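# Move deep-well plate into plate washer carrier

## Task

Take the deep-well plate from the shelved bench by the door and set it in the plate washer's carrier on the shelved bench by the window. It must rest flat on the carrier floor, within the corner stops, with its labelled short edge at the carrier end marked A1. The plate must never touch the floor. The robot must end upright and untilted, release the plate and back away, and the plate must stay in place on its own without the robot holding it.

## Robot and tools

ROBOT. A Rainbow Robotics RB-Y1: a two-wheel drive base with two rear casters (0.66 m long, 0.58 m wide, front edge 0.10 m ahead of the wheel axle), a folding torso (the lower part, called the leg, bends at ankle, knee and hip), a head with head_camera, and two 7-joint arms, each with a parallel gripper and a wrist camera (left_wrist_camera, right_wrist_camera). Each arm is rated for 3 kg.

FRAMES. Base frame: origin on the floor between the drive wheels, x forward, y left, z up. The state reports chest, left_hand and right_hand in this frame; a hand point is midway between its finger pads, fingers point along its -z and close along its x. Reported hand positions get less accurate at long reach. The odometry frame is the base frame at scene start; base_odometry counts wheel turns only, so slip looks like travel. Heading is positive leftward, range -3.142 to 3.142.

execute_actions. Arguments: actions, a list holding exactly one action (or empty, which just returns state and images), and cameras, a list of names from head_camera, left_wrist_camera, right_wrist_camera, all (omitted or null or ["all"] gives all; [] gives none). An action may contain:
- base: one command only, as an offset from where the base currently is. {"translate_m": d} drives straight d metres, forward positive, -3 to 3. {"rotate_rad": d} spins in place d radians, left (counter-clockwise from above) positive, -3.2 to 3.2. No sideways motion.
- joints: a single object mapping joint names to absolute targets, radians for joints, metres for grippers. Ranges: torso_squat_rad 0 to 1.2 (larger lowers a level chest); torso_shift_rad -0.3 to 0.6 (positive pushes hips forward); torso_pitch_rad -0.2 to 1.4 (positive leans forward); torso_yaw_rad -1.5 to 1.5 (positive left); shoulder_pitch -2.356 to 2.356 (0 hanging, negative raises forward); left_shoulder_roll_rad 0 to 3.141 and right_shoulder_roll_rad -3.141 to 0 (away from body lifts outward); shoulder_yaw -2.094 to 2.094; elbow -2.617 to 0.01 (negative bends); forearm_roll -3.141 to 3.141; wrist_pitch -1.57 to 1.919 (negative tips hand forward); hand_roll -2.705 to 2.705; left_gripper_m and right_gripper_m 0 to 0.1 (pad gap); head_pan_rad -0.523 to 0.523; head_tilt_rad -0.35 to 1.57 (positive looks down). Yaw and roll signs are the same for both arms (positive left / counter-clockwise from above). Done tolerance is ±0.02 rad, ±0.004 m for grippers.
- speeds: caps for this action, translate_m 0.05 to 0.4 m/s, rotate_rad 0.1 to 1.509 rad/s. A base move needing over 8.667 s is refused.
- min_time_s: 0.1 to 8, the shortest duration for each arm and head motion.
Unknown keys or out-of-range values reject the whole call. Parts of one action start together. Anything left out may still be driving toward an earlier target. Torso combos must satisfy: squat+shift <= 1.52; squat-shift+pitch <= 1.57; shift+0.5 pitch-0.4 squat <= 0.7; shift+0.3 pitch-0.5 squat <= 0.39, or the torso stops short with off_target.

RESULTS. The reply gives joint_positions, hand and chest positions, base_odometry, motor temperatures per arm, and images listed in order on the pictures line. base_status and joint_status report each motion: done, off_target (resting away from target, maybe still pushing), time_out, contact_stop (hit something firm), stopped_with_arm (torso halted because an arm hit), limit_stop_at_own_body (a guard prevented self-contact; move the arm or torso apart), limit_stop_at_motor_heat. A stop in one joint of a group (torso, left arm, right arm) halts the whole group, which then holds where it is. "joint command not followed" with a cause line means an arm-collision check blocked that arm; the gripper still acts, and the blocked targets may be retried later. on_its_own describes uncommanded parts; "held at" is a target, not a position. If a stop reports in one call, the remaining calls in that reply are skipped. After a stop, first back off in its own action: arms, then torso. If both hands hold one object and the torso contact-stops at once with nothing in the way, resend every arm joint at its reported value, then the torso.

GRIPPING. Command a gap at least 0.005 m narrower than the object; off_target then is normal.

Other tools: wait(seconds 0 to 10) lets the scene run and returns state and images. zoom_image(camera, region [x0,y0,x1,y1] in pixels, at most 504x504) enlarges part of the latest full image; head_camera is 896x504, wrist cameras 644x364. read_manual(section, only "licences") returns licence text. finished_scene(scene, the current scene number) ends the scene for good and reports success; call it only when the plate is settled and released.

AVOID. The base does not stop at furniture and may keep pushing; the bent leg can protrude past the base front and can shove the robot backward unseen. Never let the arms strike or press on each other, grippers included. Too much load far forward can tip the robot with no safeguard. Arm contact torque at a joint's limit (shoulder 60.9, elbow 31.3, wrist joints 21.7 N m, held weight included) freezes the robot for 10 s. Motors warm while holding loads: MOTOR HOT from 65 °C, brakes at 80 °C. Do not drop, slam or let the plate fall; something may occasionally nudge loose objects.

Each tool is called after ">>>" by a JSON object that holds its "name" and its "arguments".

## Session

>>> {"name": "execute_actions", "arguments": {"actions": [], "cameras": ["head_camera"]}}

Scene clock: 0.00 s.
Motor temperatures (°C, as the motors report them): left_arm=[28 29 29 29 32 29 37] | right_arm=[33 28 27 31 35 36 34]
base_odometry: x=+0.000 y=+0.000 heading=+0.000 (m, m, rad; odometry frame)
base_status: not commanded
joint_positions: torso_squat_rad=+0.350 torso_shift_rad=-0.001 torso_pitch_rad=-0.001 torso_yaw_rad=+0.000 left_shoulder_pitch_rad=+0.007 left_shoulder_roll_rad=+0.034 left_shoulder_yaw_rad=-0.043 left_elbow_rad=-0.166 left_forearm_roll_rad=+0.016 left_wrist_pitch_rad=+0.006 left_hand_roll_rad=-0.030 left_gripper_m=+0.100 right_shoulder_pitch_rad=-0.002 right_shoulder_roll_rad=-0.033 right_shoulder_yaw_rad=-0.028 right_elbow_rad=-0.201 right_forearm_roll_rad=-0.011 right_wrist_pitch_rad=+0.036 right_hand_roll_rad=-0.018 right_gripper_m=+0.099 head_pan_rad=+0.000 head_tilt_rad=+0.401
joint_status: not commanded
chest: x=-0.2290 y=-0.0010 z=+1.2474 quat_wxyz=(+1.000, +0.001, -0.001, +0.000) (m; base frame)
left_hand: x=-0.1535 y=+0.2429 z=+0.5665 quat_wxyz=(+0.997, +0.017, -0.077, -0.029) (m; base frame)
right_hand: x=-0.1370 y=-0.2471 z=+0.5674 quat_wxyz=(+0.996, -0.015, -0.085, -0.027) (m; base frame)
pictures: head_camera
Images, in order (width x height): head_camera 896x504.

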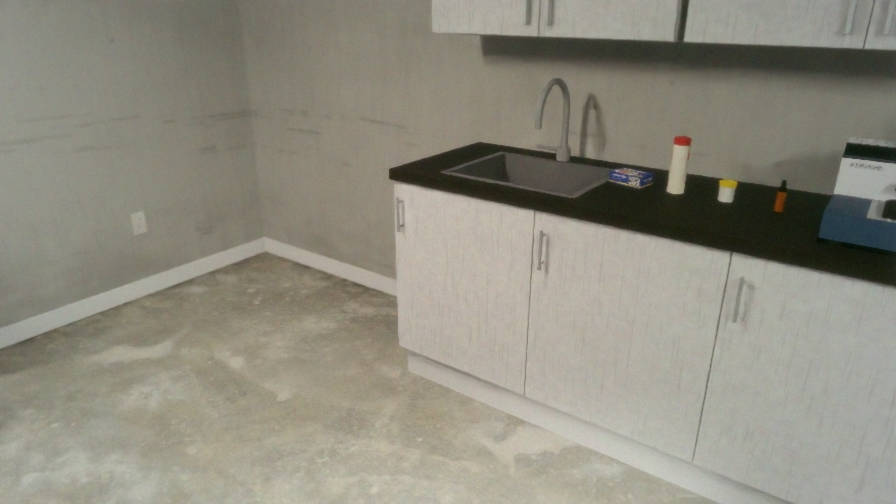

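>>> {"name": "execute_actions", "arguments": {"actions": [{"base":{"rotate_rad":1.2},"joints":{"head_tilt_rad":0.3}}], "cameras": ["head_camera"]}}

>>> {"name": "execute_actions", "arguments": {"actions": [{"base":{"rotate_rad":1.2}}], "cameras": ["head_camera"]}}

>>> {"name": "execute_actions", "arguments": {"actions": [{"base":{"rotate_rad":1.2}}], "cameras": ["head_camera"]}}

>>> {"name": "execute_actions", "arguments": {"actions": [{"base":{"rotate_rad":1.2}}], "cameras": ["head_camera"]}}

Scene clock: 5.47 s.
Motor temperatures (°C, as the motors report them): left_arm=[28 29 29 29 32 29 37] | right_arm=[33 28 27 31 35 36 34]
base_odometry: x=+0.000 y=+0.000 heading=+1.200 (m, m, rad; odometry frame)
base_status: done
joint_positions: torso_squat_rad=+0.350 torso_shift_rad=-0.001 torso_pitch_rad=-0.001 torso_yaw_rad=+0.000 left_shoulder_pitch_rad=+0.007 left_shoulder_roll_rad=+0.034 left_shoulder_yaw_rad=-0.043 left_elbow_rad=-0.166 left_forearm_roll_rad=+0.016 left_wrist_pitch_rad=+0.006 left_hand_roll_rad=-0.030 left_gripper_m=+0.100 right_shoulder_pitch_rad=-0.002 right_shoulder_roll_rad=-0.033 right_shoulder_yaw_rad=-0.028 right_elbow_rad=-0.201 right_forearm_roll_rad=-0.011 right_wrist_pitch_rad=+0.036 right_hand_roll_rad=-0.018 right_gripper_m=+0.099 head_pan_rad=+0.000 head_tilt_rad=+0.300
joint_status: all done
chest: x=-0.2290 y=-0.0010 z=+1.2474 quat_wxyz=(+1.000, +0.001, -0.001, +0.000) (m; base frame)
left_hand: x=-0.1535 y=+0.2429 z=+0.5665 quat_wxyz=(+0.997, +0.017, -0.077, -0.029) (m; base frame)
right_hand: x=-0.1370 y=-0.2471 z=+0.5674 quat_wxyz=(+0.996, -0.015, -0.085, -0.027) (m; base frame)
pictures: head_camera
Images, in order (width x height): head_camera 896x504.

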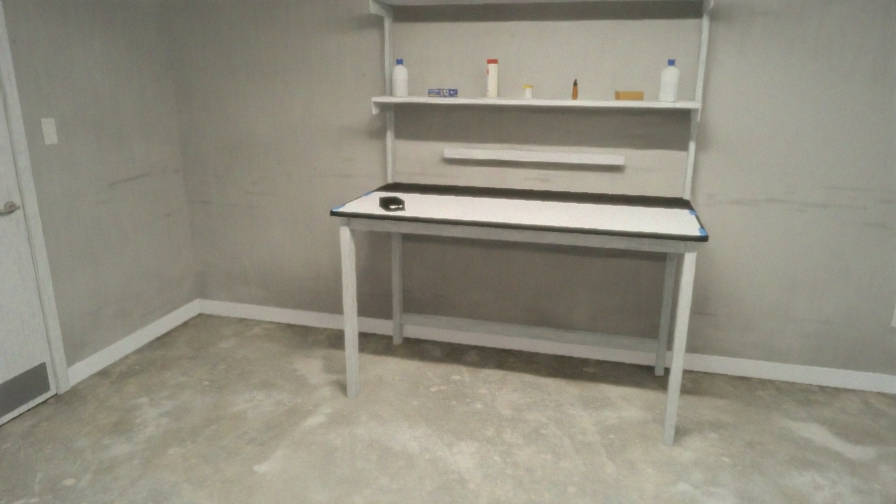

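Scene clock: 9.03 s.
Motor temperatures (°C, as the motors report them): left_arm=[28 29 29 29 32 29 37] | right_arm=[33 28 27 31 35 36 34]
base_odometry: x=+0.000 y=+0.000 heading=+2.399 (m, m, rad; odometry frame)
base_status: done
joint_positions: torso_squat_rad=+0.350 torso_shift_rad=-0.001 torso_pitch_rad=-0.001 torso_yaw_rad=+0.000 left_shoulder_pitch_rad=+0.007 left_shoulder_roll_rad=+0.034 left_shoulder_yaw_rad=-0.043 left_elbow_rad=-0.166 left_forearm_roll_rad=+0.016 left_wrist_pitch_rad=+0.006 left_hand_roll_rad=-0.030 left_gripper_m=+0.100 right_shoulder_pitch_rad=-0.002 right_shoulder_roll_rad=-0.033 right_shoulder_yaw_rad=-0.028 right_elbow_rad=-0.201 right_forearm_roll_rad=-0.011 right_wrist_pitch_rad=+0.036 right_hand_roll_rad=-0.018 right_gripper_m=+0.099 head_pan_rad=+0.000 head_tilt_rad=+0.300
joint_status: not commanded
chest: x=-0.2290 y=-0.0010 z=+1.2474 quat_wxyz=(+1.000, +0.001, -0.001, +0.000) (m; base frame)
left_hand: x=-0.1535 y=+0.2429 z=+0.5665 quat_wxyz=(+0.997, +0.017, -0.077, -0.029) (m; base frame)
right_hand: x=-0.1370 y=-0.2471 z=+0.5674 quat_wxyz=(+0.996, -0.015, -0.085, -0.027) (m; base frame)
pictures: head_camera
Images, in order (width x height): head_camera 896x504.

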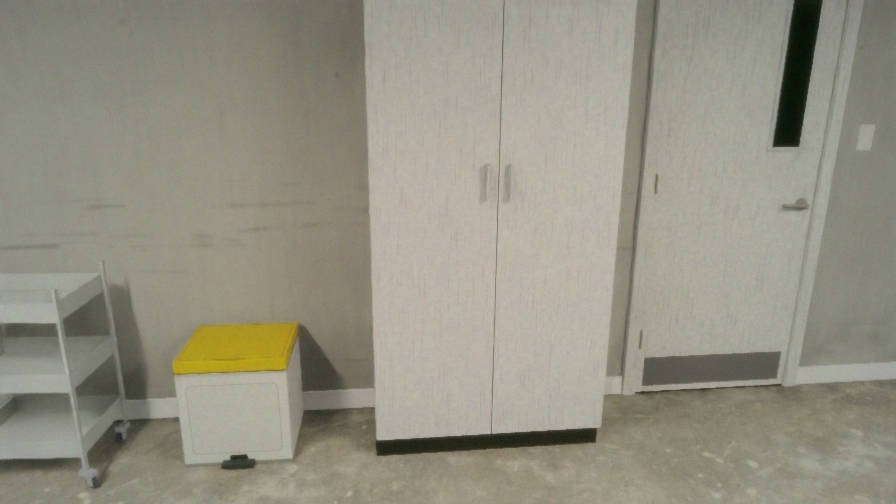

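Scene clock: 12.60 s.
Motor temperatures (°C, as the motors report them): left_arm=[28 29 29 29 32 29 37] | right_arm=[33 28 27 31 35 36 34]
base_odometry: x=+0.000 y=+0.000 heading=-2.684 (m, m, rad; odometry frame)
base_status: done
joint_positions: torso_squat_rad=+0.350 torso_shift_rad=-0.001 torso_pitch_rad=-0.001 torso_yaw_rad=+0.000 left_shoulder_pitch_rad=+0.007 left_shoulder_roll_rad=+0.034 left_shoulder_yaw_rad=-0.043 left_elbow_rad=-0.166 left_forearm_roll_rad=+0.016 left_wrist_pitch_rad=+0.006 left_hand_roll_rad=-0.030 left_gripper_m=+0.100 right_shoulder_pitch_rad=-0.002 right_shoulder_roll_rad=-0.033 right_shoulder_yaw_rad=-0.028 right_elbow_rad=-0.201 right_forearm_roll_rad=-0.011 right_wrist_pitch_rad=+0.036 right_hand_roll_rad=-0.018 right_gripper_m=+0.099 head_pan_rad=+0.000 head_tilt_rad=+0.300
joint_status: not commanded
chest: x=-0.2290 y=-0.0010 z=+1.2474 quat_wxyz=(+1.000, +0.001, -0.001, +0.000) (m; base frame)
left_hand: x=-0.1535 y=+0.2429 z=+0.5665 quat_wxyz=(+0.997, +0.017, -0.077, -0.029) (m; base frame)
right_hand: x=-0.1370 y=-0.2471 z=+0.5674 quat_wxyz=(+0.996, -0.015, -0.085, -0.027) (m; base frame)
pictures: head_camera
Images, in order (width x height): head_camera 896x504.

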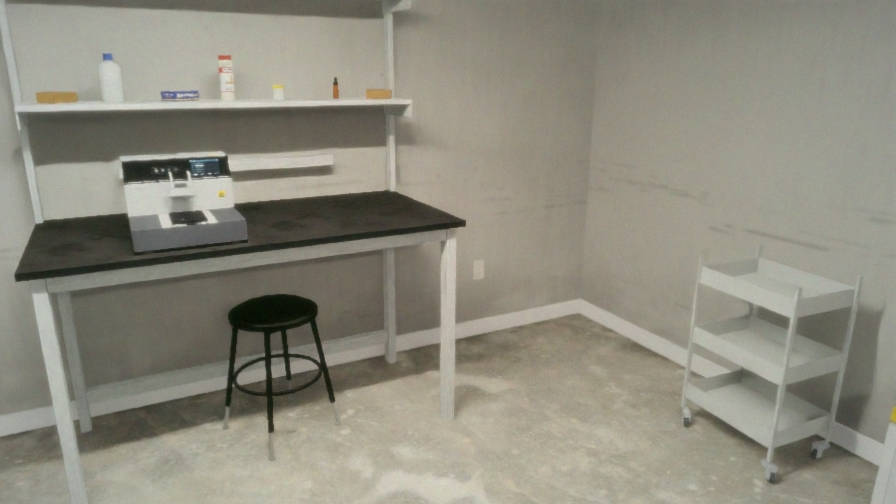

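Scene clock: 16.17 s.
Motor temperatures (°C, as the motors report them): left_arm=[28 29 29 28 32 29 37] | right_arm=[33 28 27 31 35 36 34]
base_odometry: x=+0.000 y=+0.000 heading=-1.485 (m, m, rad; odometry frame)
base_status: done
joint_positions: torso_squat_rad=+0.350 torso_shift_rad=-0.001 torso_pitch_rad=-0.001 torso_yaw_rad=+0.000 left_shoulder_pitch_rad=+0.007 left_shoulder_roll_rad=+0.034 left_shoulder_yaw_rad=-0.043 left_elbow_rad=-0.166 left_forearm_roll_rad=+0.016 left_wrist_pitch_rad=+0.006 left_hand_roll_rad=-0.030 left_gripper_m=+0.100 right_shoulder_pitch_rad=-0.002 right_shoulder_roll_rad=-0.033 right_shoulder_yaw_rad=-0.028 right_elbow_rad=-0.201 right_forearm_roll_rad=-0.011 right_wrist_pitch_rad=+0.036 right_hand_roll_rad=-0.018 right_gripper_m=+0.099 head_pan_rad=+0.000 head_tilt_rad=+0.300
joint_status: not commanded
chest: x=-0.2290 y=-0.0010 z=+1.2474 quat_wxyz=(+1.000, +0.001, -0.001, +0.000) (m; base frame)
left_hand: x=-0.1535 y=+0.2429 z=+0.5665 quat_wxyz=(+0.997, +0.017, -0.077, -0.029) (m; base frame)
right_hand: x=-0.1370 y=-0.2471 z=+0.5674 quat_wxyz=(+0.996, -0.015, -0.085, -0.027) (m; base frame)
pictures: head_camera
Images, in order (width x height): head_camera 896x504.

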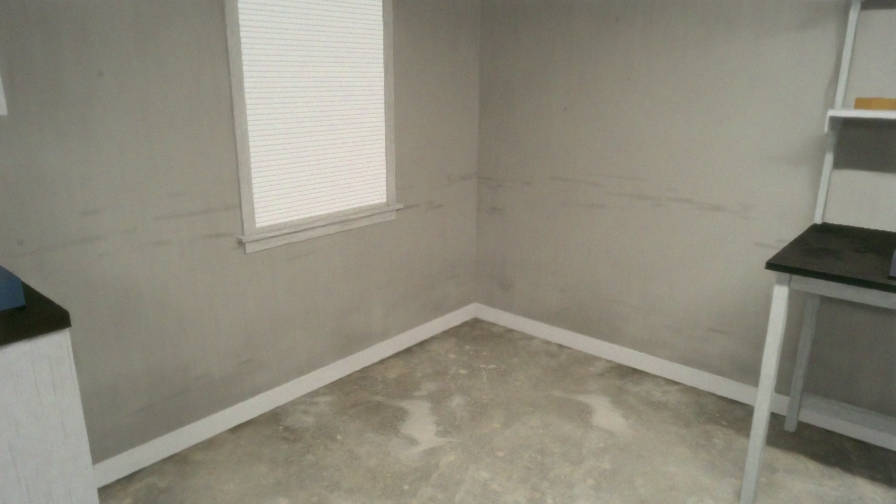

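>>> {"name": "execute_actions", "arguments": {"actions": [{"base":{"rotate_rad":2.685},"joints":{"torso_squat_rad":0.3,"torso_shift_rad":0.15,"left_shoulder_pitch_rad":-1.221,"left_shoulder_roll_rad":0.225,"left_shoulder_yaw_rad":0.327,"left_elbow_rad":-0.7,"left_forearm_roll_rad":0,"left_wrist_pitch_rad":1.9,"left_hand_roll_rad":1.571,"right_shoulder_pitch_rad":0.3,"head_tilt_rad":0.6,"head_pan_rad":0}}], "cameras": []}}

>>> {"name": "execute_actions", "arguments": {"actions": [{"base":{"translate_m":1.6}}], "cameras": ["head_camera"]}}

Scene clock: 25.30 s.
Motor temperatures (°C, as the motors report them): left_arm=[28 29 29 29 32 29 37] | right_arm=[33 28 27 31 35 36 34]
base_odometry: x=+0.000 y=+0.000 heading=+1.200 (m, m, rad; odometry frame)
base_status: done
joint_positions: torso_squat_rad=+0.300 torso_shift_rad=+0.150 torso_pitch_rad=-0.001 torso_yaw_rad=+0.000 left_shoulder_pitch_rad=-1.221 left_shoulder_roll_rad=+0.225 left_shoulder_yaw_rad=+0.327 left_elbow_rad=-0.700 left_forearm_roll_rad=+0.000 left_wrist_pitch_rad=+1.900 left_hand_roll_rad=+1.571 left_gripper_m=+0.100 right_shoulder_pitch_rad=+0.300 right_shoulder_roll_rad=-0.033 right_shoulder_yaw_rad=-0.028 right_elbow_rad=-0.201 right_forearm_roll_rad=-0.011 right_wrist_pitch_rad=+0.036 right_hand_roll_rad=-0.018 right_gripper_m=+0.099 head_pan_rad=+0.000 head_tilt_rad=+0.600
joint_status: all done
chest: x=-0.1285 y=-0.0010 z=+1.2512 quat_wxyz=(+1.000, +0.001, -0.001, +0.000) (m; base frame)
left_hand: x=+0.3927 y=+0.2192 z=+1.0844 quat_wxyz=(+0.707, +0.000, -0.001, +0.707) (m; base frame)
right_hand: x=-0.2559 y=-0.2451 z=+0.5761 quat_wxyz=(+0.995, -0.023, +0.058, -0.076) (m; base frame)
pictures: none
No camera images: the call's "cameras" was empty. Leave "cameras" out to get every camera's image.

Scene clock: 30.77 s.
Motor temperatures (°C, as the motors report them): left_arm=[29 29 29 29 32 29 37] | right_arm=[33 28 27 31 35 36 34]
base_odometry: x=+0.580 y=+1.491 heading=+1.200 (m, m, rad; odometry frame)
base_status: done
joint_positions: torso_squat_rad=+0.300 torso_shift_rad=+0.150 torso_pitch_rad=-0.001 torso_yaw_rad=+0.000 left_shoulder_pitch_rad=-1.221 left_shoulder_roll_rad=+0.225 left_shoulder_yaw_rad=+0.327 left_elbow_rad=-0.700 left_forearm_roll_rad=+0.000 left_wrist_pitch_rad=+1.900 left_hand_roll_rad=+1.571 left_gripper_m=+0.100 right_shoulder_pitch_rad=+0.300 right_shoulder_roll_rad=-0.033 right_shoulder_yaw_rad=-0.028 right_elbow_rad=-0.201 right_forearm_roll_rad=-0.011 right_wrist_pitch_rad=+0.036 right_hand_roll_rad=-0.018 right_gripper_m=+0.099 head_pan_rad=+0.000 head_tilt_rad=+0.600
joint_status: not commanded
chest: x=-0.1284 y=-0.0010 z=+1.2512 quat_wxyz=(+1.000, +0.001, -0.001, +0.000) (m; base frame)
left_hand: x=+0.3927 y=+0.2192 z=+1.0842 quat_wxyz=(+0.707, +0.000, -0.001, +0.707) (m; base frame)
right_hand: x=-0.2557 y=-0.2451 z=+0.5761 quat_wxyz=(+0.995, -0.023, +0.058, -0.076) (m; base frame)
pictures: head_camera
Images, in order (width x height): head_camera 896x504.

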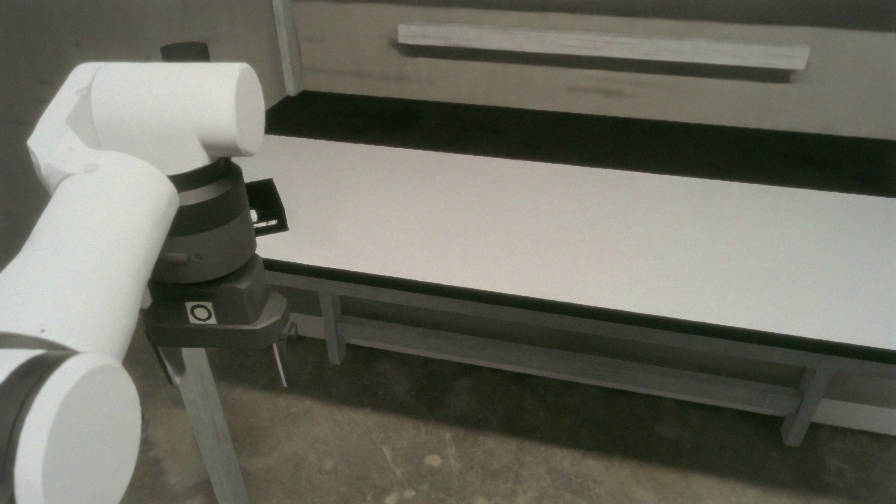

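>>> {"name": "execute_actions", "arguments": {"actions": [{"base":{"translate_m":0.5},"joints":{"torso_yaw_rad":0.35,"torso_shift_rad":0.3,"head_tilt_rad":0.9,"head_pan_rad":0.2},"speeds":{"translate_m":0.3}}], "cameras": ["head_camera","left_wrist_camera"]}}

Scene clock: 37.20 s.
Motor temperatures (°C, as the motors report them): left_arm=[29 29 29 29 32 29 37] | right_arm=[33 28 27 31 35 36 34]
base_odometry: x=+0.761 y=+1.957 heading=+1.200 (m, m, rad; odometry frame)
base_status: done
joint_positions: torso_squat_rad=+0.300 torso_shift_rad=+0.300 torso_pitch_rad=-0.001 torso_yaw_rad=+0.350 left_shoulder_pitch_rad=-1.221 left_shoulder_roll_rad=+0.225 left_shoulder_yaw_rad=+0.327 left_elbow_rad=-0.700 left_forearm_roll_rad=+0.000 left_wrist_pitch_rad=+1.900 left_hand_roll_rad=+1.571 left_gripper_m=+0.100 right_shoulder_pitch_rad=+0.300 right_shoulder_roll_rad=-0.033 right_shoulder_yaw_rad=-0.028 right_elbow_rad=-0.201 right_forearm_roll_rad=-0.011 right_wrist_pitch_rad=+0.036 right_hand_roll_rad=-0.018 right_gripper_m=+0.099 head_pan_rad=+0.200 head_tilt_rad=+0.900
joint_status: all done
chest: x=-0.0308 y=-0.0010 z=+1.2288 quat_wxyz=(+0.985, +0.001, -0.001, +0.174) (m; base frame)
left_hand: x=+0.3833 y=+0.3846 z=+1.0620 quat_wxyz=(+0.573, +0.000, -0.001, +0.819) (m; base frame)
right_hand: x=-0.0660 y=-0.2742 z=+0.5538 quat_wxyz=(+0.993, -0.033, +0.053, +0.099) (m; base frame)
pictures: head_camera, left_wrist_camera
Images, in order (width x height): head_camera 896x504, left_wrist_camera 644x364.

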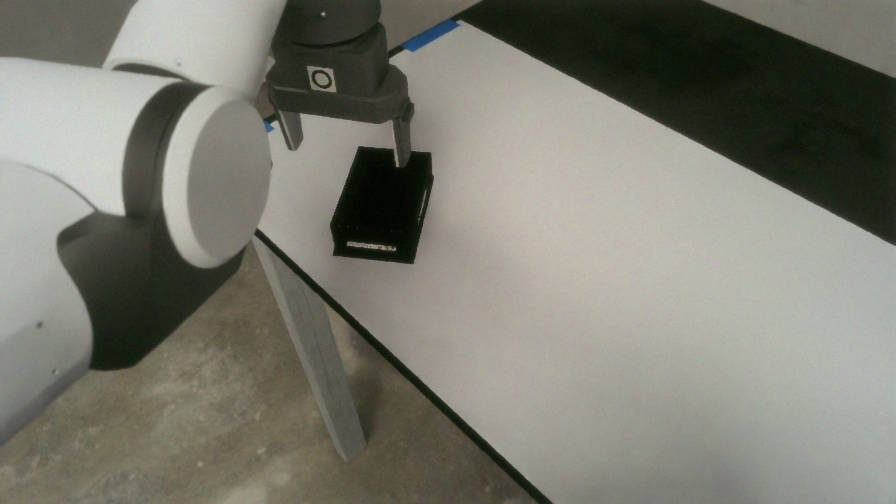

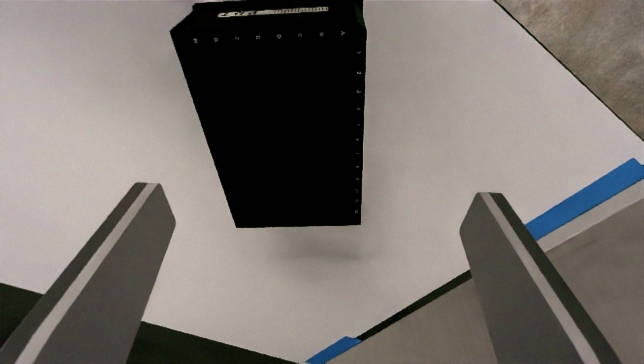

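>>> {"name": "execute_actions", "arguments": {"actions": [{"base":{"translate_m":0.015},"joints":{"torso_yaw_rad":0.327,"left_hand_roll_rad":1.664,"left_elbow_rad":-0.48,"left_wrist_pitch_rad":1.68},"min_time_s":0.8}], "cameras": ["left_wrist_camera"]}}

Scene clock: 40.63 s.
Motor temperatures (°C, as the motors report them): left_arm=[29 29 29 29 32 29 37] | right_arm=[33 28 27 31 35 36 34]
base_odometry: x=+0.767 y=+1.971 heading=+1.200 (m, m, rad; odometry frame)
base_status: done
joint_positions: torso_squat_rad=+0.300 torso_shift_rad=+0.300 torso_pitch_rad=-0.001 torso_yaw_rad=+0.327 left_shoulder_pitch_rad=-1.221 left_shoulder_roll_rad=+0.225 left_shoulder_yaw_rad=+0.327 left_elbow_rad=-0.480 left_forearm_roll_rad=+0.000 left_wrist_pitch_rad=+1.680 left_hand_roll_rad=+1.664 left_gripper_m=+0.100 right_shoulder_pitch_rad=+0.300 right_shoulder_roll_rad=-0.033 right_shoulder_yaw_rad=-0.028 right_elbow_rad=-0.201 right_forearm_roll_rad=-0.011 right_wrist_pitch_rad=+0.036 right_hand_roll_rad=-0.018 right_gripper_m=+0.099 head_pan_rad=+0.200 head_tilt_rad=+0.900
joint_status: all done
chest: x=-0.0307 y=-0.0010 z=+1.2288 quat_wxyz=(+0.987, +0.001, -0.001, +0.163) (m; base frame)
left_hand: x=+0.3975 y=+0.3769 z=+1.0057 quat_wxyz=(+0.544, +0.000, -0.001, +0.839) (m; base frame)
right_hand: x=-0.0723 y=-0.2733 z=+0.5538 quat_wxyz=(+0.994, -0.032, +0.053, +0.087) (m; base frame)
pictures: left_wrist_camera
Images, in order (width x height): left_wrist_camera 644x364.

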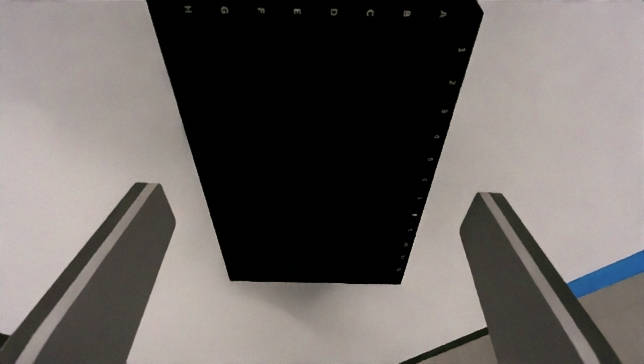

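>>> {"name": "execute_actions", "arguments": {"actions": [{"joints":{"left_elbow_rad":-0.265,"left_wrist_pitch_rad":1.465},"min_time_s":0.8}], "cameras": []}}

>>> {"name": "execute_actions", "arguments": {"actions": [{"joints":{"left_gripper_m":0.07}}], "cameras": []}}

>>> {"name": "execute_actions", "arguments": {"actions": [{"joints":{"left_elbow_rad":-0.7,"left_wrist_pitch_rad":1.9},"min_time_s":1}], "cameras": ["left_wrist_camera"]}}

Scene clock: 45.10 s.
Motor temperatures (°C, as the motors report them): left_arm=[29 29 29 29 32 29 37] | right_arm=[33 28 27 31 35 36 34]
base_odometry: x=+0.767 y=+1.971 heading=+1.200 (m, m, rad; odometry frame)
base_status: not commanded
joint_positions: torso_squat_rad=+0.300 torso_shift_rad=+0.300 torso_pitch_rad=-0.002 torso_yaw_rad=+0.327 left_shoulder_pitch_rad=-1.222 left_shoulder_roll_rad=+0.225 left_shoulder_yaw_rad=+0.327 left_elbow_rad=-0.266 left_forearm_roll_rad=+0.000 left_wrist_pitch_rad=+1.465 left_hand_roll_rad=+1.664 left_gripper_m=+0.100 right_shoulder_pitch_rad=+0.300 right_shoulder_roll_rad=-0.033 right_shoulder_yaw_rad=-0.028 right_elbow_rad=-0.201 right_forearm_roll_rad=-0.011 right_wrist_pitch_rad=+0.036 right_hand_roll_rad=-0.018 right_gripper_m=+0.099 head_pan_rad=+0.200 head_tilt_rad=+0.900
joint_status: all done
chest: x=-0.0312 y=-0.0011 z=+1.2288 quat_wxyz=(+0.987, +0.001, -0.001, +0.163) (m; base frame)
left_hand: x=+0.3915 y=+0.3750 z=+0.9520 quat_wxyz=(+0.544, -0.001, -0.002, +0.839) (m; base frame)
right_hand: x=-0.0723 y=-0.2732 z=+0.5537 quat_wxyz=(+0.994, -0.032, +0.053, +0.087) (m; base frame)
pictures: none
No camera images: the call's "cameras" was empty. Leave "cameras" out to get every camera's image.

Scene clock: 45.87 s.
Motor temperatures (°C, as the motors report them): left_arm=[29 29 29 29 32 29 37] | right_arm=[33 28 27 31 35 36 34]
base_odometry: x=+0.767 y=+1.971 heading=+1.200 (m, m, rad; odometry frame)
base_status: not commanded
joint_positions: torso_squat_rad=+0.300 torso_shift_rad=+0.300 torso_pitch_rad=-0.002 torso_yaw_rad=+0.327 left_shoulder_pitch_rad=-1.222 left_shoulder_roll_rad=+0.226 left_shoulder_yaw_rad=+0.327 left_elbow_rad=-0.266 left_forearm_roll_rad=+0.000 left_wrist_pitch_rad=+1.465 left_hand_roll_rad=+1.664 left_gripper_m=+0.085 right_shoulder_pitch_rad=+0.300 right_shoulder_roll_rad=-0.033 right_shoulder_yaw_rad=-0.028 right_elbow_rad=-0.201 right_forearm_roll_rad=-0.011 right_wrist_pitch_rad=+0.036 right_hand_roll_rad=-0.018 right_gripper_m=+0.099 head_pan_rad=+0.200 head_tilt_rad=+0.900
joint_status: left_gripper_m off_target (ended at +0.085, target +0.070)
chest: x=-0.0312 y=-0.0011 z=+1.2288 quat_wxyz=(+0.987, +0.001, -0.001, +0.163) (m; base frame)
left_hand: x=+0.3917 y=+0.3752 z=+0.9521 quat_wxyz=(+0.544, -0.001, -0.003, +0.839) (m; base frame)
right_hand: x=-0.0723 y=-0.2732 z=+0.5537 quat_wxyz=(+0.994, -0.032, +0.053, +0.087) (m; base frame)
pictures: none
No camera images: the call's "cameras" was empty. Leave "cameras" out to get every camera's image.

Scene clock: 47.17 s.
Motor temperatures (°C, as the motors report them): left_arm=[29 29 29 29 32 29 37] | right_arm=[33 28 27 31 35 36 34]
base_odometry: x=+0.767 y=+1.971 heading=+1.200 (m, m, rad; odometry frame)
base_status: not commanded
joint_positions: torso_squat_rad=+0.300 torso_shift_rad=+0.300 torso_pitch_rad=-0.001 torso_yaw_rad=+0.327 left_shoulder_pitch_rad=-1.221 left_shoulder_roll_rad=+0.225 left_shoulder_yaw_rad=+0.327 left_elbow_rad=-0.700 left_forearm_roll_rad=+0.000 left_wrist_pitch_rad=+1.900 left_hand_roll_rad=+1.664 left_gripper_m=+0.085 right_shoulder_pitch_rad=+0.300 right_shoulder_roll_rad=-0.033 right_shoulder_yaw_rad=-0.028 right_elbow_rad=-0.201 right_forearm_roll_rad=-0.011 right_wrist_pitch_rad=+0.036 right_hand_roll_rad=-0.018 right_gripper_m=+0.099 head_pan_rad=+0.200 head_tilt_rad=+0.900
joint_status: all done
chest: x=-0.0309 y=-0.0010 z=+1.2288 quat_wxyz=(+0.987, +0.001, -0.001, +0.163) (m; base frame)
left_hand: x=+0.3919 y=+0.3751 z=+1.0621 quat_wxyz=(+0.544, +0.000, -0.001, +0.839) (m; base frame)
right_hand: x=-0.0723 y=-0.2733 z=+0.5538 quat_wxyz=(+0.994, -0.032, +0.053, +0.087) (m; base frame)
pictures: left_wrist_camera
Images, in order (width x height): left_wrist_camera 644x364.

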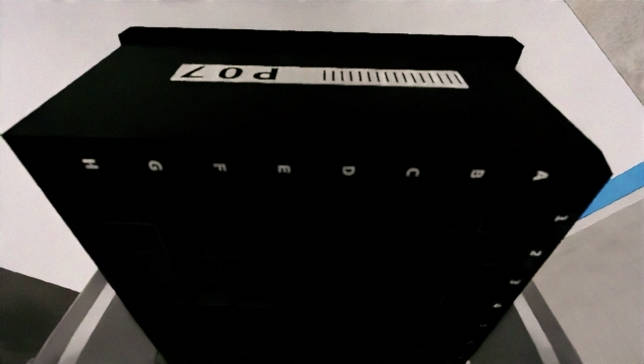

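>>> {"name": "execute_actions", "arguments": {"actions": [{"base":{"translate_m":-0.5},"joints":{"torso_squat_rad":0,"torso_yaw_rad":0.5,"head_pan_rad":-0.5,"head_tilt_rad":0.55}}], "cameras": []}}

>>> {"name": "execute_actions", "arguments": {"actions": [{"base":{"rotate_rad":2.883}}], "cameras": []}}

>>> {"name": "execute_actions", "arguments": {"actions": [{"base":{"translate_m":2.55}}], "cameras": ["head_camera"]}}

Scene clock: 53.23 s.
Motor temperatures (°C, as the motors report them): left_arm=[29 29 29 29 32 29 37] | right_arm=[33 28 27 31 35 36 34]
base_odometry: x=+0.585 y=+1.505 heading=+1.199 (m, m, rad; odometry frame)
base_status: done
joint_positions: torso_squat_rad=+0.000 torso_shift_rad=+0.300 torso_pitch_rad=-0.001 torso_yaw_rad=+0.500 left_shoulder_pitch_rad=-1.221 left_shoulder_roll_rad=+0.225 left_shoulder_yaw_rad=+0.327 left_elbow_rad=-0.700 left_forearm_roll_rad=+0.000 left_wrist_pitch_rad=+1.900 left_hand_roll_rad=+1.664 left_gripper_m=+0.085 right_shoulder_pitch_rad=+0.300 right_shoulder_roll_rad=-0.033 right_shoulder_yaw_rad=-0.028 right_elbow_rad=-0.201 right_forearm_roll_rad=-0.011 right_wrist_pitch_rad=+0.036 right_hand_roll_rad=-0.018 right_gripper_m=+0.099 head_pan_rad=-0.500 head_tilt_rad=+0.550
joint_status: all done
chest: x=-0.0216 y=-0.0010 z=+1.2587 quat_wxyz=(+0.969, +0.001, -0.001, +0.247) (m; base frame)
left_hand: x=+0.3302 y=+0.4421 z=+1.0919 quat_wxyz=(+0.470, +0.000, -0.001, +0.883) (m; base frame)
right_hand: x=-0.0154 y=-0.2765 z=+0.5837 quat_wxyz=(+0.983, -0.037, +0.050, +0.173) (m; base frame)
pictures: none
No camera images: the call's "cameras" was empty. Leave "cameras" out to get every camera's image.

Scene clock: 58.37 s.
Motor temperatures (°C, as the motors report them): left_arm=[30 29 29 29 32 29 37] | right_arm=[33 28 27 31 35 36 34]
base_odometry: x=+0.585 y=+1.505 heading=-2.202 (m, m, rad; odometry frame)
base_status: done
joint_positions: torso_squat_rad=+0.000 torso_shift_rad=+0.300 torso_pitch_rad=-0.001 torso_yaw_rad=+0.500 left_shoulder_pitch_rad=-1.221 left_shoulder_roll_rad=+0.225 left_shoulder_yaw_rad=+0.327 left_elbow_rad=-0.700 left_forearm_roll_rad=+0.000 left_wrist_pitch_rad=+1.900 left_hand_roll_rad=+1.664 left_gripper_m=+0.085 right_shoulder_pitch_rad=+0.300 right_shoulder_roll_rad=-0.033 right_shoulder_yaw_rad=-0.028 right_elbow_rad=-0.201 right_forearm_roll_rad=-0.011 right_wrist_pitch_rad=+0.036 right_hand_roll_rad=-0.018 right_gripper_m=+0.099 head_pan_rad=-0.500 head_tilt_rad=+0.550
joint_status: not commanded
chest: x=-0.0216 y=-0.0010 z=+1.2587 quat_wxyz=(+0.969, +0.001, -0.001, +0.247) (m; base frame)
left_hand: x=+0.3302 y=+0.4421 z=+1.0919 quat_wxyz=(+0.470, +0.000, -0.001, +0.883) (m; base frame)
right_hand: x=-0.0154 y=-0.2765 z=+0.5837 quat_wxyz=(+0.983, -0.037, +0.050, +0.173) (m; base frame)
pictures: none
No camera images: the call's "cameras" was empty. Leave "cameras" out to get every camera's image.

Scene clock: 66.20 s.
Motor temperatures (°C, as the motors report them): left_arm=[30 29 29 29 32 29 37] | right_arm=[33 28 27 31 35 36 34]
base_odometry: x=-0.920 y=-0.554 heading=-2.202 (m, m, rad; odometry frame)
base_status: done
joint_positions: torso_squat_rad=+0.000 torso_shift_rad=+0.300 torso_pitch_rad=-0.001 torso_yaw_rad=+0.500 left_shoulder_pitch_rad=-1.221 left_shoulder_roll_rad=+0.225 left_shoulder_yaw_rad=+0.327 left_elbow_rad=-0.700 left_forearm_roll_rad=+0.000 left_wrist_pitch_rad=+1.900 left_hand_roll_rad=+1.664 left_gripper_m=+0.085 right_shoulder_pitch_rad=+0.300 right_shoulder_roll_rad=-0.033 right_shoulder_yaw_rad=-0.028 right_elbow_rad=-0.201 right_forearm_roll_rad=-0.011 right_wrist_pitch_rad=+0.036 right_hand_roll_rad=-0.018 right_gripper_m=+0.099 head_pan_rad=-0.500 head_tilt_rad=+0.550
joint_status: not commanded
chest: x=-0.0215 y=-0.0010 z=+1.2587 quat_wxyz=(+0.969, +0.001, -0.001, +0.247) (m; base frame)
left_hand: x=+0.3303 y=+0.4421 z=+1.0918 quat_wxyz=(+0.470, +0.000, -0.001, +0.883) (m; base frame)
right_hand: x=-0.0154 y=-0.2765 z=+0.5837 quat_wxyz=(+0.983, -0.037, +0.050, +0.173) (m; base frame)
pictures: head_camera
Images, in order (width x height): head_camera 896x504.

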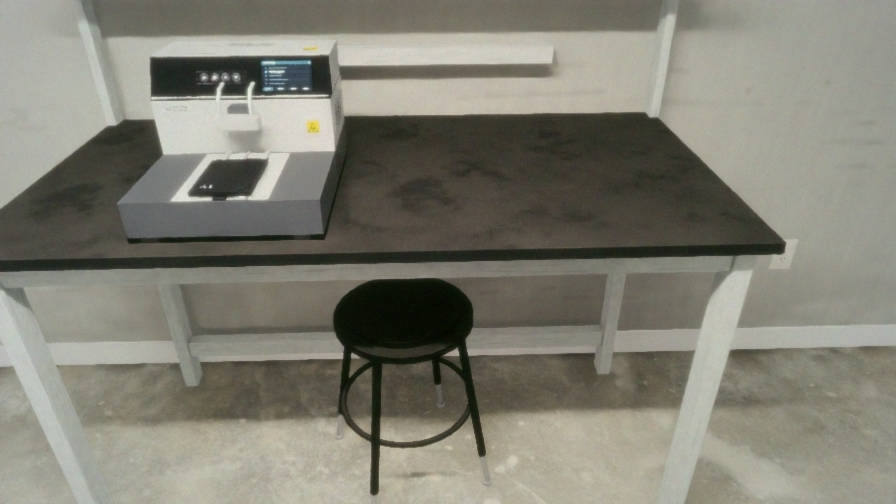

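>>> {"name": "execute_actions", "arguments": {"actions": [{"base":{"rotate_rad":0.065},"joints":{"torso_yaw_rad":0.337,"left_hand_roll_rad":1.234,"head_pan_rad":0.2,"head_tilt_rad":0.85},"min_time_s":1}], "cameras": []}}

>>> {"name": "execute_actions", "arguments": {"actions": [{"base":{"translate_m":0.73},"speeds":{"translate_m":0.3}}], "cameras": ["head_camera","left_wrist_camera"]}}

Scene clock: 70.60 s.
Motor temperatures (°C, as the motors report them): left_arm=[30 29 29 29 32 29 37] | right_arm=[33 28 27 31 35 36 34]
base_odometry: x=-0.920 y=-0.554 heading=-2.138 (m, m, rad; odometry frame)
base_status: done
joint_positions: torso_squat_rad=+0.000 torso_shift_rad=+0.300 torso_pitch_rad=-0.001 torso_yaw_rad=+0.337 left_shoulder_pitch_rad=-1.221 left_shoulder_roll_rad=+0.225 left_shoulder_yaw_rad=+0.327 left_elbow_rad=-0.700 left_forearm_roll_rad=+0.000 left_wrist_pitch_rad=+1.900 left_hand_roll_rad=+1.234 left_gripper_m=+0.085 right_shoulder_pitch_rad=+0.300 right_shoulder_roll_rad=-0.033 right_shoulder_yaw_rad=-0.028 right_elbow_rad=-0.201 right_forearm_roll_rad=-0.011 right_wrist_pitch_rad=+0.036 right_hand_roll_rad=-0.018 right_gripper_m=+0.099 head_pan_rad=+0.200 head_tilt_rad=+0.850
joint_status: all done
chest: x=-0.0215 y=-0.0010 z=+1.2587 quat_wxyz=(+0.986, +0.001, -0.001, +0.168) (m; base frame)
left_hand: x=+0.3975 y=+0.3792 z=+1.0918 quat_wxyz=(+0.707, +0.000, -0.001, +0.707) (m; base frame)
right_hand: x=-0.0604 y=-0.2737 z=+0.5837 quat_wxyz=(+0.994, -0.033, +0.053, +0.092) (m; base frame)
pictures: none
No camera images: the call's "cameras" was empty. Leave "cameras" out to get every camera's image.

Scene clock: 74.13 s.
Motor temperatures (°C, as the motors report them): left_arm=[30 29 29 29 32 29 37] | right_arm=[33 28 27 31 35 36 34]
base_odometry: x=-1.312 y=-1.169 heading=-2.138 (m, m, rad; odometry frame)
base_status: done
joint_positions: torso_squat_rad=+0.000 torso_shift_rad=+0.300 torso_pitch_rad=-0.001 torso_yaw_rad=+0.337 left_shoulder_pitch_rad=-1.221 left_shoulder_roll_rad=+0.225 left_shoulder_yaw_rad=+0.327 left_elbow_rad=-0.700 left_forearm_roll_rad=+0.000 left_wrist_pitch_rad=+1.900 left_hand_roll_rad=+1.234 left_gripper_m=+0.085 right_shoulder_pitch_rad=+0.300 right_shoulder_roll_rad=-0.033 right_shoulder_yaw_rad=-0.028 right_elbow_rad=-0.201 right_forearm_roll_rad=-0.011 right_wrist_pitch_rad=+0.036 right_hand_roll_rad=-0.018 right_gripper_m=+0.099 head_pan_rad=+0.200 head_tilt_rad=+0.850
joint_status: not commanded
chest: x=-0.0215 y=-0.0010 z=+1.2587 quat_wxyz=(+0.986, +0.001, -0.001, +0.168) (m; base frame)
left_hand: x=+0.3975 y=+0.3792 z=+1.0917 quat_wxyz=(+0.707, +0.000, -0.001, +0.707) (m; base frame)
right_hand: x=-0.0604 y=-0.2737 z=+0.5837 quat_wxyz=(+0.994, -0.033, +0.053, +0.092) (m; base frame)
pictures: head_camera, left_wrist_camera
Images, in order (width x height): head_camera 896x504, left_wrist_camera 644x364.

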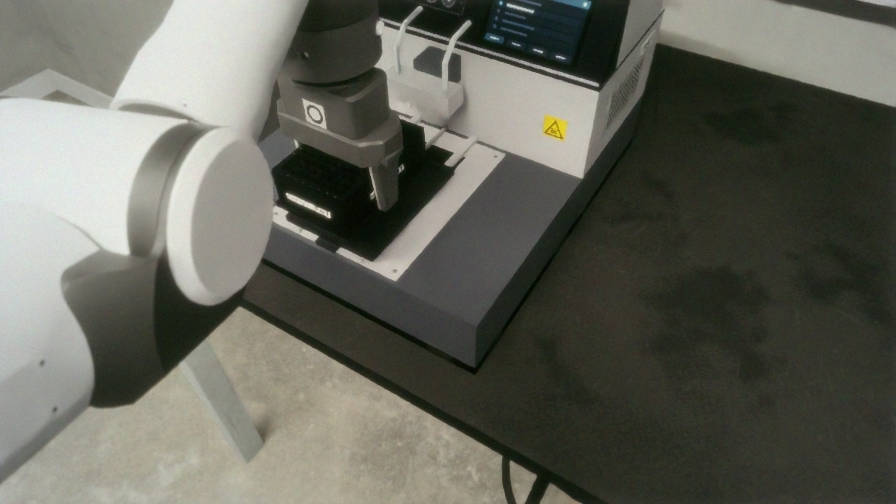

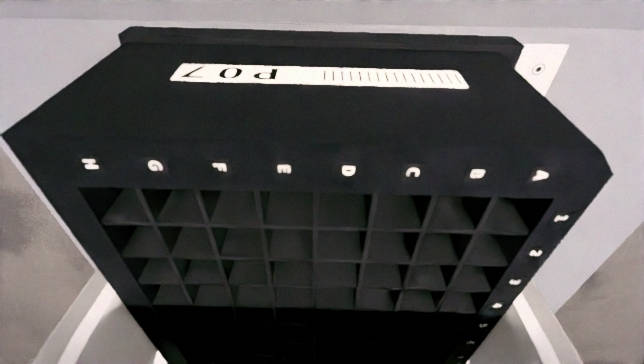

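>>> {"name": "execute_actions", "arguments": {"actions": [{"base":{"translate_m":0.046},"joints":{"torso_yaw_rad":0.361,"left_hand_roll_rad":1.22,"left_elbow_rad":-0.56,"left_wrist_pitch_rad":1.76},"min_time_s":1}], "cameras": ["head_camera","left_wrist_camera"]}}

Scene clock: 81.63 s.
Motor temperatures (°C, as the motors report them): left_arm=[30 29 29 29 32 29 37] | right_arm=[33 28 27 31 35 36 34]
base_odometry: x=-1.337 y=-1.208 heading=-2.138 (m, m, rad; odometry frame)
base_status: done
joint_positions: torso_squat_rad=+0.000 torso_shift_rad=+0.300 torso_pitch_rad=-0.001 torso_yaw_rad=+0.361 left_shoulder_pitch_rad=-1.221 left_shoulder_roll_rad=+0.225 left_shoulder_yaw_rad=+0.327 left_elbow_rad=-0.560 left_forearm_roll_rad=+0.000 left_wrist_pitch_rad=+1.760 left_hand_roll_rad=+1.220 left_gripper_m=+0.085 right_shoulder_pitch_rad=+0.300 right_shoulder_roll_rad=-0.033 right_shoulder_yaw_rad=-0.028 right_elbow_rad=-0.201 right_forearm_roll_rad=-0.011 right_wrist_pitch_rad=+0.036 right_hand_roll_rad=-0.018 right_gripper_m=+0.099 head_pan_rad=+0.200 head_tilt_rad=+0.850
joint_status: all done
chest: x=-0.0215 y=-0.0010 z=+1.2587 quat_wxyz=(+0.984, +0.001, -0.001, +0.180) (m; base frame)
left_hand: x=+0.3929 y=+0.3910 z=+1.0561 quat_wxyz=(+0.703, +0.000, -0.001, +0.711) (m; base frame)
right_hand: x=-0.0538 y=-0.2746 z=+0.5837 quat_wxyz=(+0.993, -0.033, +0.052, +0.104) (m; base frame)
pictures: head_camera, left_wrist_camera
Images, in order (width x height): head_camera 896x504, left_wrist_camera 644x364.

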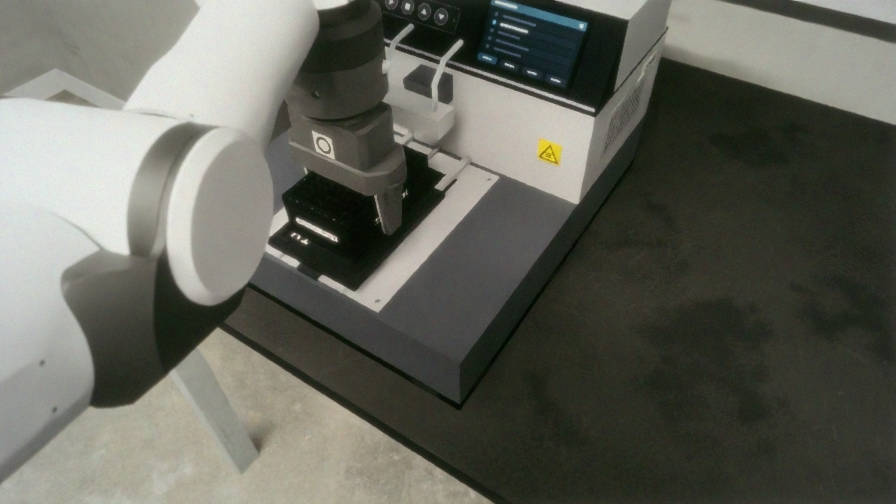

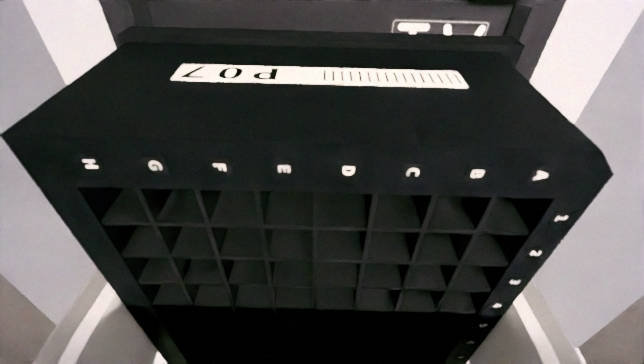

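>>> {"name": "execute_actions", "arguments": {"actions": [{"base":{"translate_m":-0.002},"joints":{"left_elbow_rad":-0.52,"left_wrist_pitch_rad":1.72},"min_time_s":1}], "cameras": ["left_wrist_camera"]}}

Scene clock: 84.30 s.
Motor temperatures (°C, as the motors report them): left_arm=[30 29 29 29 32 29 37] | right_arm=[33 28 27 31 35 36 34]
base_odometry: x=-1.336 y=-1.206 heading=-2.138 (m, m, rad; odometry frame)
base_status: done
joint_positions: torso_squat_rad=+0.000 torso_shift_rad=+0.300 torso_pitch_rad=-0.002 torso_yaw_rad=+0.361 left_shoulder_pitch_rad=-1.222 left_shoulder_roll_rad=+0.225 left_shoulder_yaw_rad=+0.327 left_elbow_rad=-0.521 left_forearm_roll_rad=+0.000 left_wrist_pitch_rad=+1.721 left_hand_roll_rad=+1.220 left_gripper_m=+0.085 right_shoulder_pitch_rad=+0.300 right_shoulder_roll_rad=-0.033 right_shoulder_yaw_rad=-0.028 right_elbow_rad=-0.201 right_forearm_roll_rad=-0.011 right_wrist_pitch_rad=+0.036 right_hand_roll_rad=-0.018 right_gripper_m=+0.099 head_pan_rad=+0.200 head_tilt_rad=+0.850
joint_status: all done
chest: x=-0.0220 y=-0.0011 z=+1.2587 quat_wxyz=(+0.984, +0.001, -0.001, +0.180) (m; base frame)
left_hand: x=+0.3932 y=+0.3914 z=+1.0469 quat_wxyz=(+0.703, +0.000, -0.002, +0.711) (m; base frame)
right_hand: x=-0.0537 y=-0.2745 z=+0.5837 quat_wxyz=(+0.993, -0.033, +0.052, +0.104) (m; base frame)
pictures: left_wrist_camera
Images, in order (width x height): left_wrist_camera 644x364.

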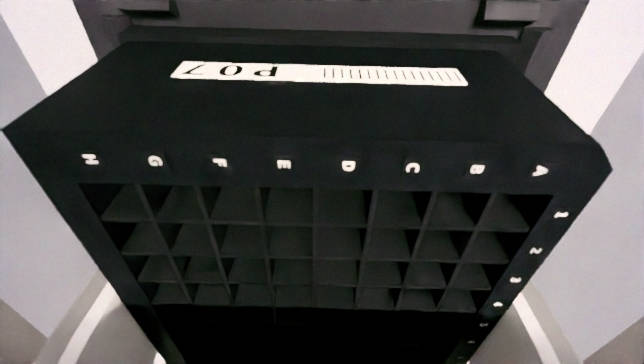

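>>> {"name": "execute_actions", "arguments": {"actions": [{"joints":{"left_elbow_rad":-0.535,"left_wrist_pitch_rad":1.735},"min_time_s":0.5}], "cameras": []}}

>>> {"name": "execute_actions", "arguments": {"actions": [{"base":{"translate_m":-0.001},"joints":{"torso_yaw_rad":0.365,"left_hand_roll_rad":1.216},"min_time_s":0.5}], "cameras": []}}

>>> {"name": "execute_actions", "arguments": {"actions": [{"joints":{"left_elbow_rad":-0.505,"left_wrist_pitch_rad":1.705},"min_time_s":1}], "cameras": ["left_wrist_camera"]}}

Scene clock: 87.77 s.
Motor temperatures (°C, as the motors report them): left_arm=[30 29 29 29 32 30 37] | right_arm=[33 28 27 31 35 36 34]
base_odometry: x=-1.336 y=-1.206 heading=-2.138 (m, m, rad; odometry frame)
base_status: not commanded
joint_positions: torso_squat_rad=+0.000 torso_shift_rad=+0.300 torso_pitch_rad=-0.002 torso_yaw_rad=+0.361 left_shoulder_pitch_rad=-1.221 left_shoulder_roll_rad=+0.225 left_shoulder_yaw_rad=+0.327 left_elbow_rad=-0.535 left_forearm_roll_rad=+0.000 left_wrist_pitch_rad=+1.735 left_hand_roll_rad=+1.220 left_gripper_m=+0.085 right_shoulder_pitch_rad=+0.300 right_shoulder_roll_rad=-0.033 right_shoulder_yaw_rad=-0.028 right_elbow_rad=-0.201 right_forearm_roll_rad=-0.011 right_wrist_pitch_rad=+0.036 right_hand_roll_rad=-0.018 right_gripper_m=+0.099 head_pan_rad=+0.200 head_tilt_rad=+0.850
joint_status: all done
chest: x=-0.0217 y=-0.0011 z=+1.2587 quat_wxyz=(+0.984, +0.001, -0.001, +0.180) (m; base frame)
left_hand: x=+0.3930 y=+0.3913 z=+1.0499 quat_wxyz=(+0.703, +0.000, -0.001, +0.711) (m; base frame)
right_hand: x=-0.0537 y=-0.2746 z=+0.5837 quat_wxyz=(+0.993, -0.033, +0.052, +0.104) (m; base frame)
pictures: none
No camera images: the call's "cameras" was empty. Leave "cameras" out to get every camera's image.

Scene clock: 88.57 s.
Motor temperatures (°C, as the motors report them): left_arm=[30 29 29 29 32 30 37] | right_arm=[33 28 27 31 35 36 34]
base_odometry: x=-1.335 y=-1.206 heading=-2.138 (m, m, rad; odometry frame)
base_status: done
joint_positions: torso_squat_rad=+0.000 torso_shift_rad=+0.300 torso_pitch_rad=-0.001 torso_yaw_rad=+0.365 left_shoulder_pitch_rad=-1.221 left_shoulder_roll_rad=+0.225 left_shoulder_yaw_rad=+0.327 left_elbow_rad=-0.535 left_forearm_roll_rad=+0.000 left_wrist_pitch_rad=+1.735 left_hand_roll_rad=+1.216 left_gripper_m=+0.085 right_shoulder_pitch_rad=+0.300 right_shoulder_roll_rad=-0.033 right_shoulder_yaw_rad=-0.028 right_elbow_rad=-0.201 right_forearm_roll_rad=-0.011 right_wrist_pitch_rad=+0.036 right_hand_roll_rad=-0.018 right_gripper_m=+0.099 head_pan_rad=+0.200 head_tilt_rad=+0.850
joint_status: all done
chest: x=-0.0216 y=-0.0010 z=+1.2587 quat_wxyz=(+0.983, +0.001, -0.001, +0.181) (m; base frame)
left_hand: x=+0.3916 y=+0.3928 z=+1.0497 quat_wxyz=(+0.703, +0.000, -0.001, +0.711) (m; base frame)
right_hand: x=-0.0527 y=-0.2747 z=+0.5837 quat_wxyz=(+0.992, -0.033, +0.052, +0.106) (m; base frame)
pictures: none
No camera images: the call's "cameras" was empty. Leave "cameras" out to get every camera's image.

Scene clock: 89.87 s.
Motor temperatures (°C, as the motors report them): left_arm=[30 29 29 29 32 30 37] | right_arm=[33 28 27 31 35 36 34]
base_odometry: x=-1.335 y=-1.206 heading=-2.138 (m, m, rad; odometry frame)
base_status: not commanded
joint_positions: torso_squat_rad=+0.001 torso_shift_rad=+0.299 torso_pitch_rad=-0.003 torso_yaw_rad=+0.365 left_shoulder_pitch_rad=-1.225 left_shoulder_roll_rad=+0.226 left_shoulder_yaw_rad=+0.327 left_elbow_rad=-0.507 left_forearm_roll_rad=+0.000 left_wrist_pitch_rad=+1.706 left_hand_roll_rad=+1.216 left_gripper_m=+0.085 right_shoulder_pitch_rad=+0.300 right_shoulder_roll_rad=-0.033 right_shoulder_yaw_rad=-0.028 right_elbow_rad=-0.201 right_forearm_roll_rad=-0.011 right_wrist_pitch_rad=+0.036 right_hand_roll_rad=-0.018 right_gripper_m=+0.099 head_pan_rad=+0.200 head_tilt_rad=+0.850
joint_status: all done
chest: x=-0.0225 y=-0.0015 z=+1.2588 quat_wxyz=(+0.983, +0.001, -0.002, +0.182) (m; base frame)
left_hand: x=+0.3928 y=+0.3932 z=+1.0458 quat_wxyz=(+0.704, -0.001, -0.005, +0.711) (m; base frame)
right_hand: x=-0.0526 y=-0.2746 z=+0.5835 quat_wxyz=(+0.992, -0.033, +0.052, +0.106) (m; base frame)
pictures: left_wrist_camera
Images, in order (width x height): left_wrist_camera 644x364.

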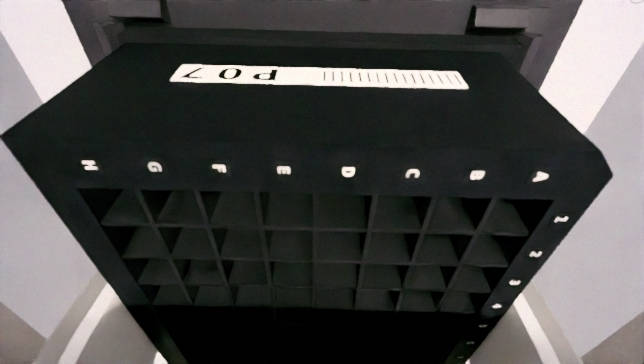

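Firm contact; likely bottomed. Release and inspect.

>>> {"name": "execute_actions", "arguments": {"actions": [{"joints":{"left_gripper_m":0.1,"left_elbow_rad":-0.52,"left_wrist_pitch_rad":1.72},"min_time_s":0.5}], "cameras": []}}

>>> {"name": "execute_actions", "arguments": {"actions": [{"joints":{"left_elbow_rad":-0.715,"left_wrist_pitch_rad":1.915,"torso_shift_rad":0.22},"min_time_s":0.8}], "cameras": ["head_camera","left_wrist_camera"]}}

>>> {"name": "zoom_image", "arguments": {"camera": "left_wrist_camera", "region": [170, 40, 470, 240]}}

Scene clock: 94.70 s.
Motor temperatures (°C, as the motors report them): left_arm=[30 29 29 29 32 30 37] | right_arm=[33 28 27 31 35 36 34]
base_odometry: x=-1.335 y=-1.206 heading=-2.138 (m, m, rad; odometry frame)
base_status: not commanded
joint_positions: torso_squat_rad=+0.000 torso_shift_rad=+0.300 torso_pitch_rad=-0.002 torso_yaw_rad=+0.365 left_shoulder_pitch_rad=-1.223 left_shoulder_roll_rad=+0.225 left_shoulder_yaw_rad=+0.327 left_elbow_rad=-0.520 left_forearm_roll_rad=+0.000 left_wrist_pitch_rad=+1.720 left_hand_roll_rad=+1.216 left_gripper_m=+0.100 right_shoulder_pitch_rad=+0.300 right_shoulder_roll_rad=-0.033 right_shoulder_yaw_rad=-0.028 right_elbow_rad=-0.201 right_forearm_roll_rad=-0.011 right_wrist_pitch_rad=+0.036 right_hand_roll_rad=-0.018 right_gripper_m=+0.099 head_pan_rad=+0.200 head_tilt_rad=+0.850
joint_status: all done
chest: x=-0.0219 y=-0.0012 z=+1.2587 quat_wxyz=(+0.983, +0.001, -0.001, +0.181) (m; base frame)
left_hand: x=+0.3923 y=+0.3928 z=+1.0473 quat_wxyz=(+0.704, +0.000, -0.003, +0.711) (m; base frame)
right_hand: x=-0.0526 y=-0.2747 z=+0.5836 quat_wxyz=(+0.992, -0.033, +0.052, +0.106) (m; base frame)
pictures: none
No camera images: the call's "cameras" was empty. Leave "cameras" out to get every camera's image.

Scene clock: 96.07 s.
Motor temperatures (°C, as the motors report them): left_arm=[30 29 29 29 32 30 37] | right_arm=[33 28 27 31 35 36 34]
base_odometry: x=-1.335 y=-1.206 heading=-2.138 (m, m, rad; odometry frame)
base_status: not commanded
joint_positions: torso_squat_rad=+0.000 torso_shift_rad=+0.220 torso_pitch_rad=-0.001 torso_yaw_rad=+0.365 left_shoulder_pitch_rad=-1.221 left_shoulder_roll_rad=+0.225 left_shoulder_yaw_rad=+0.327 left_elbow_rad=-0.715 left_forearm_roll_rad=+0.000 left_wrist_pitch_rad=+1.915 left_hand_roll_rad=+1.216 left_gripper_m=+0.100 right_shoulder_pitch_rad=+0.300 right_shoulder_roll_rad=-0.033 right_shoulder_yaw_rad=-0.028 right_elbow_rad=-0.201 right_forearm_roll_rad=-0.011 right_wrist_pitch_rad=+0.036 right_hand_roll_rad=-0.018 right_gripper_m=+0.099 head_pan_rad=+0.200 head_tilt_rad=+0.850
joint_status: all done
chest: x=-0.0757 y=-0.0010 z=+1.2731 quat_wxyz=(+0.983, +0.001, -0.001, +0.181) (m; base frame)
left_hand: x=+0.3318 y=+0.3905 z=+1.1102 quat_wxyz=(+0.703, +0.000, -0.002, +0.711) (m; base frame)
right_hand: x=-0.1067 y=-0.2747 z=+0.5981 quat_wxyz=(+0.992, -0.033, +0.052, +0.106) (m; base frame)
pictures: head_camera, left_wrist_camera
Images, in order (width x height): head_camera 896x504, left_wrist_camera 644x364.

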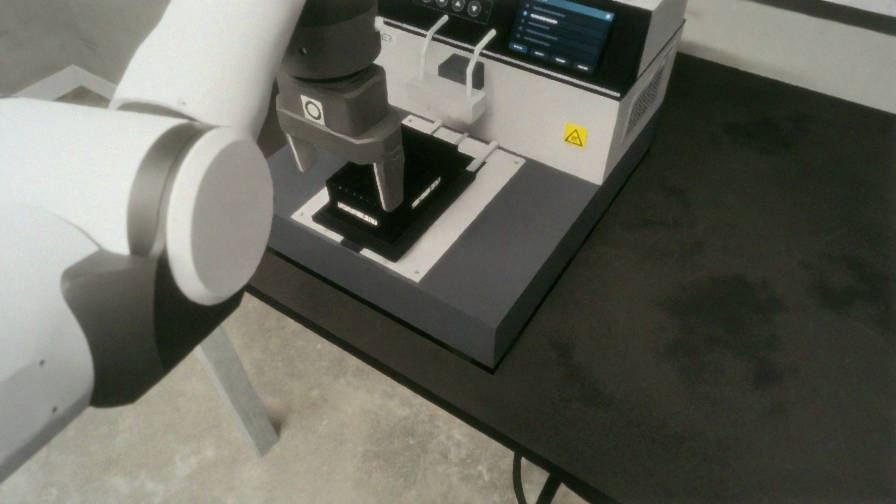

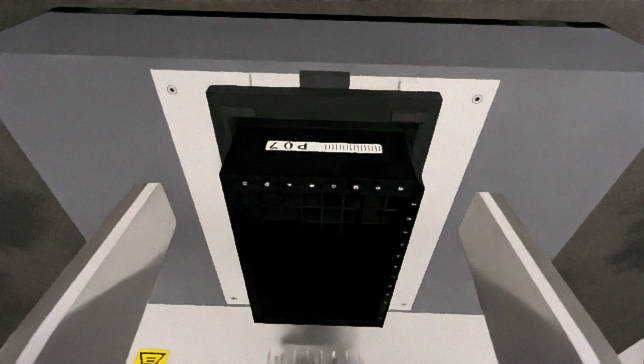

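Region (170, 40, 470, 240) of left_wrist_camera's 644x364 image, scaled by 1.680, with more detail than that image has.

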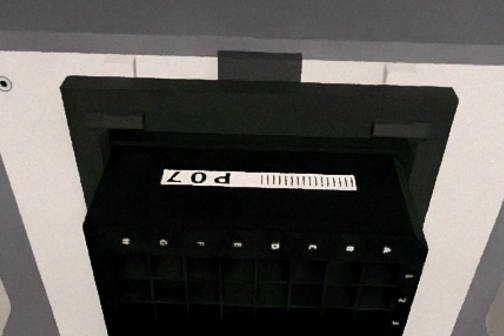

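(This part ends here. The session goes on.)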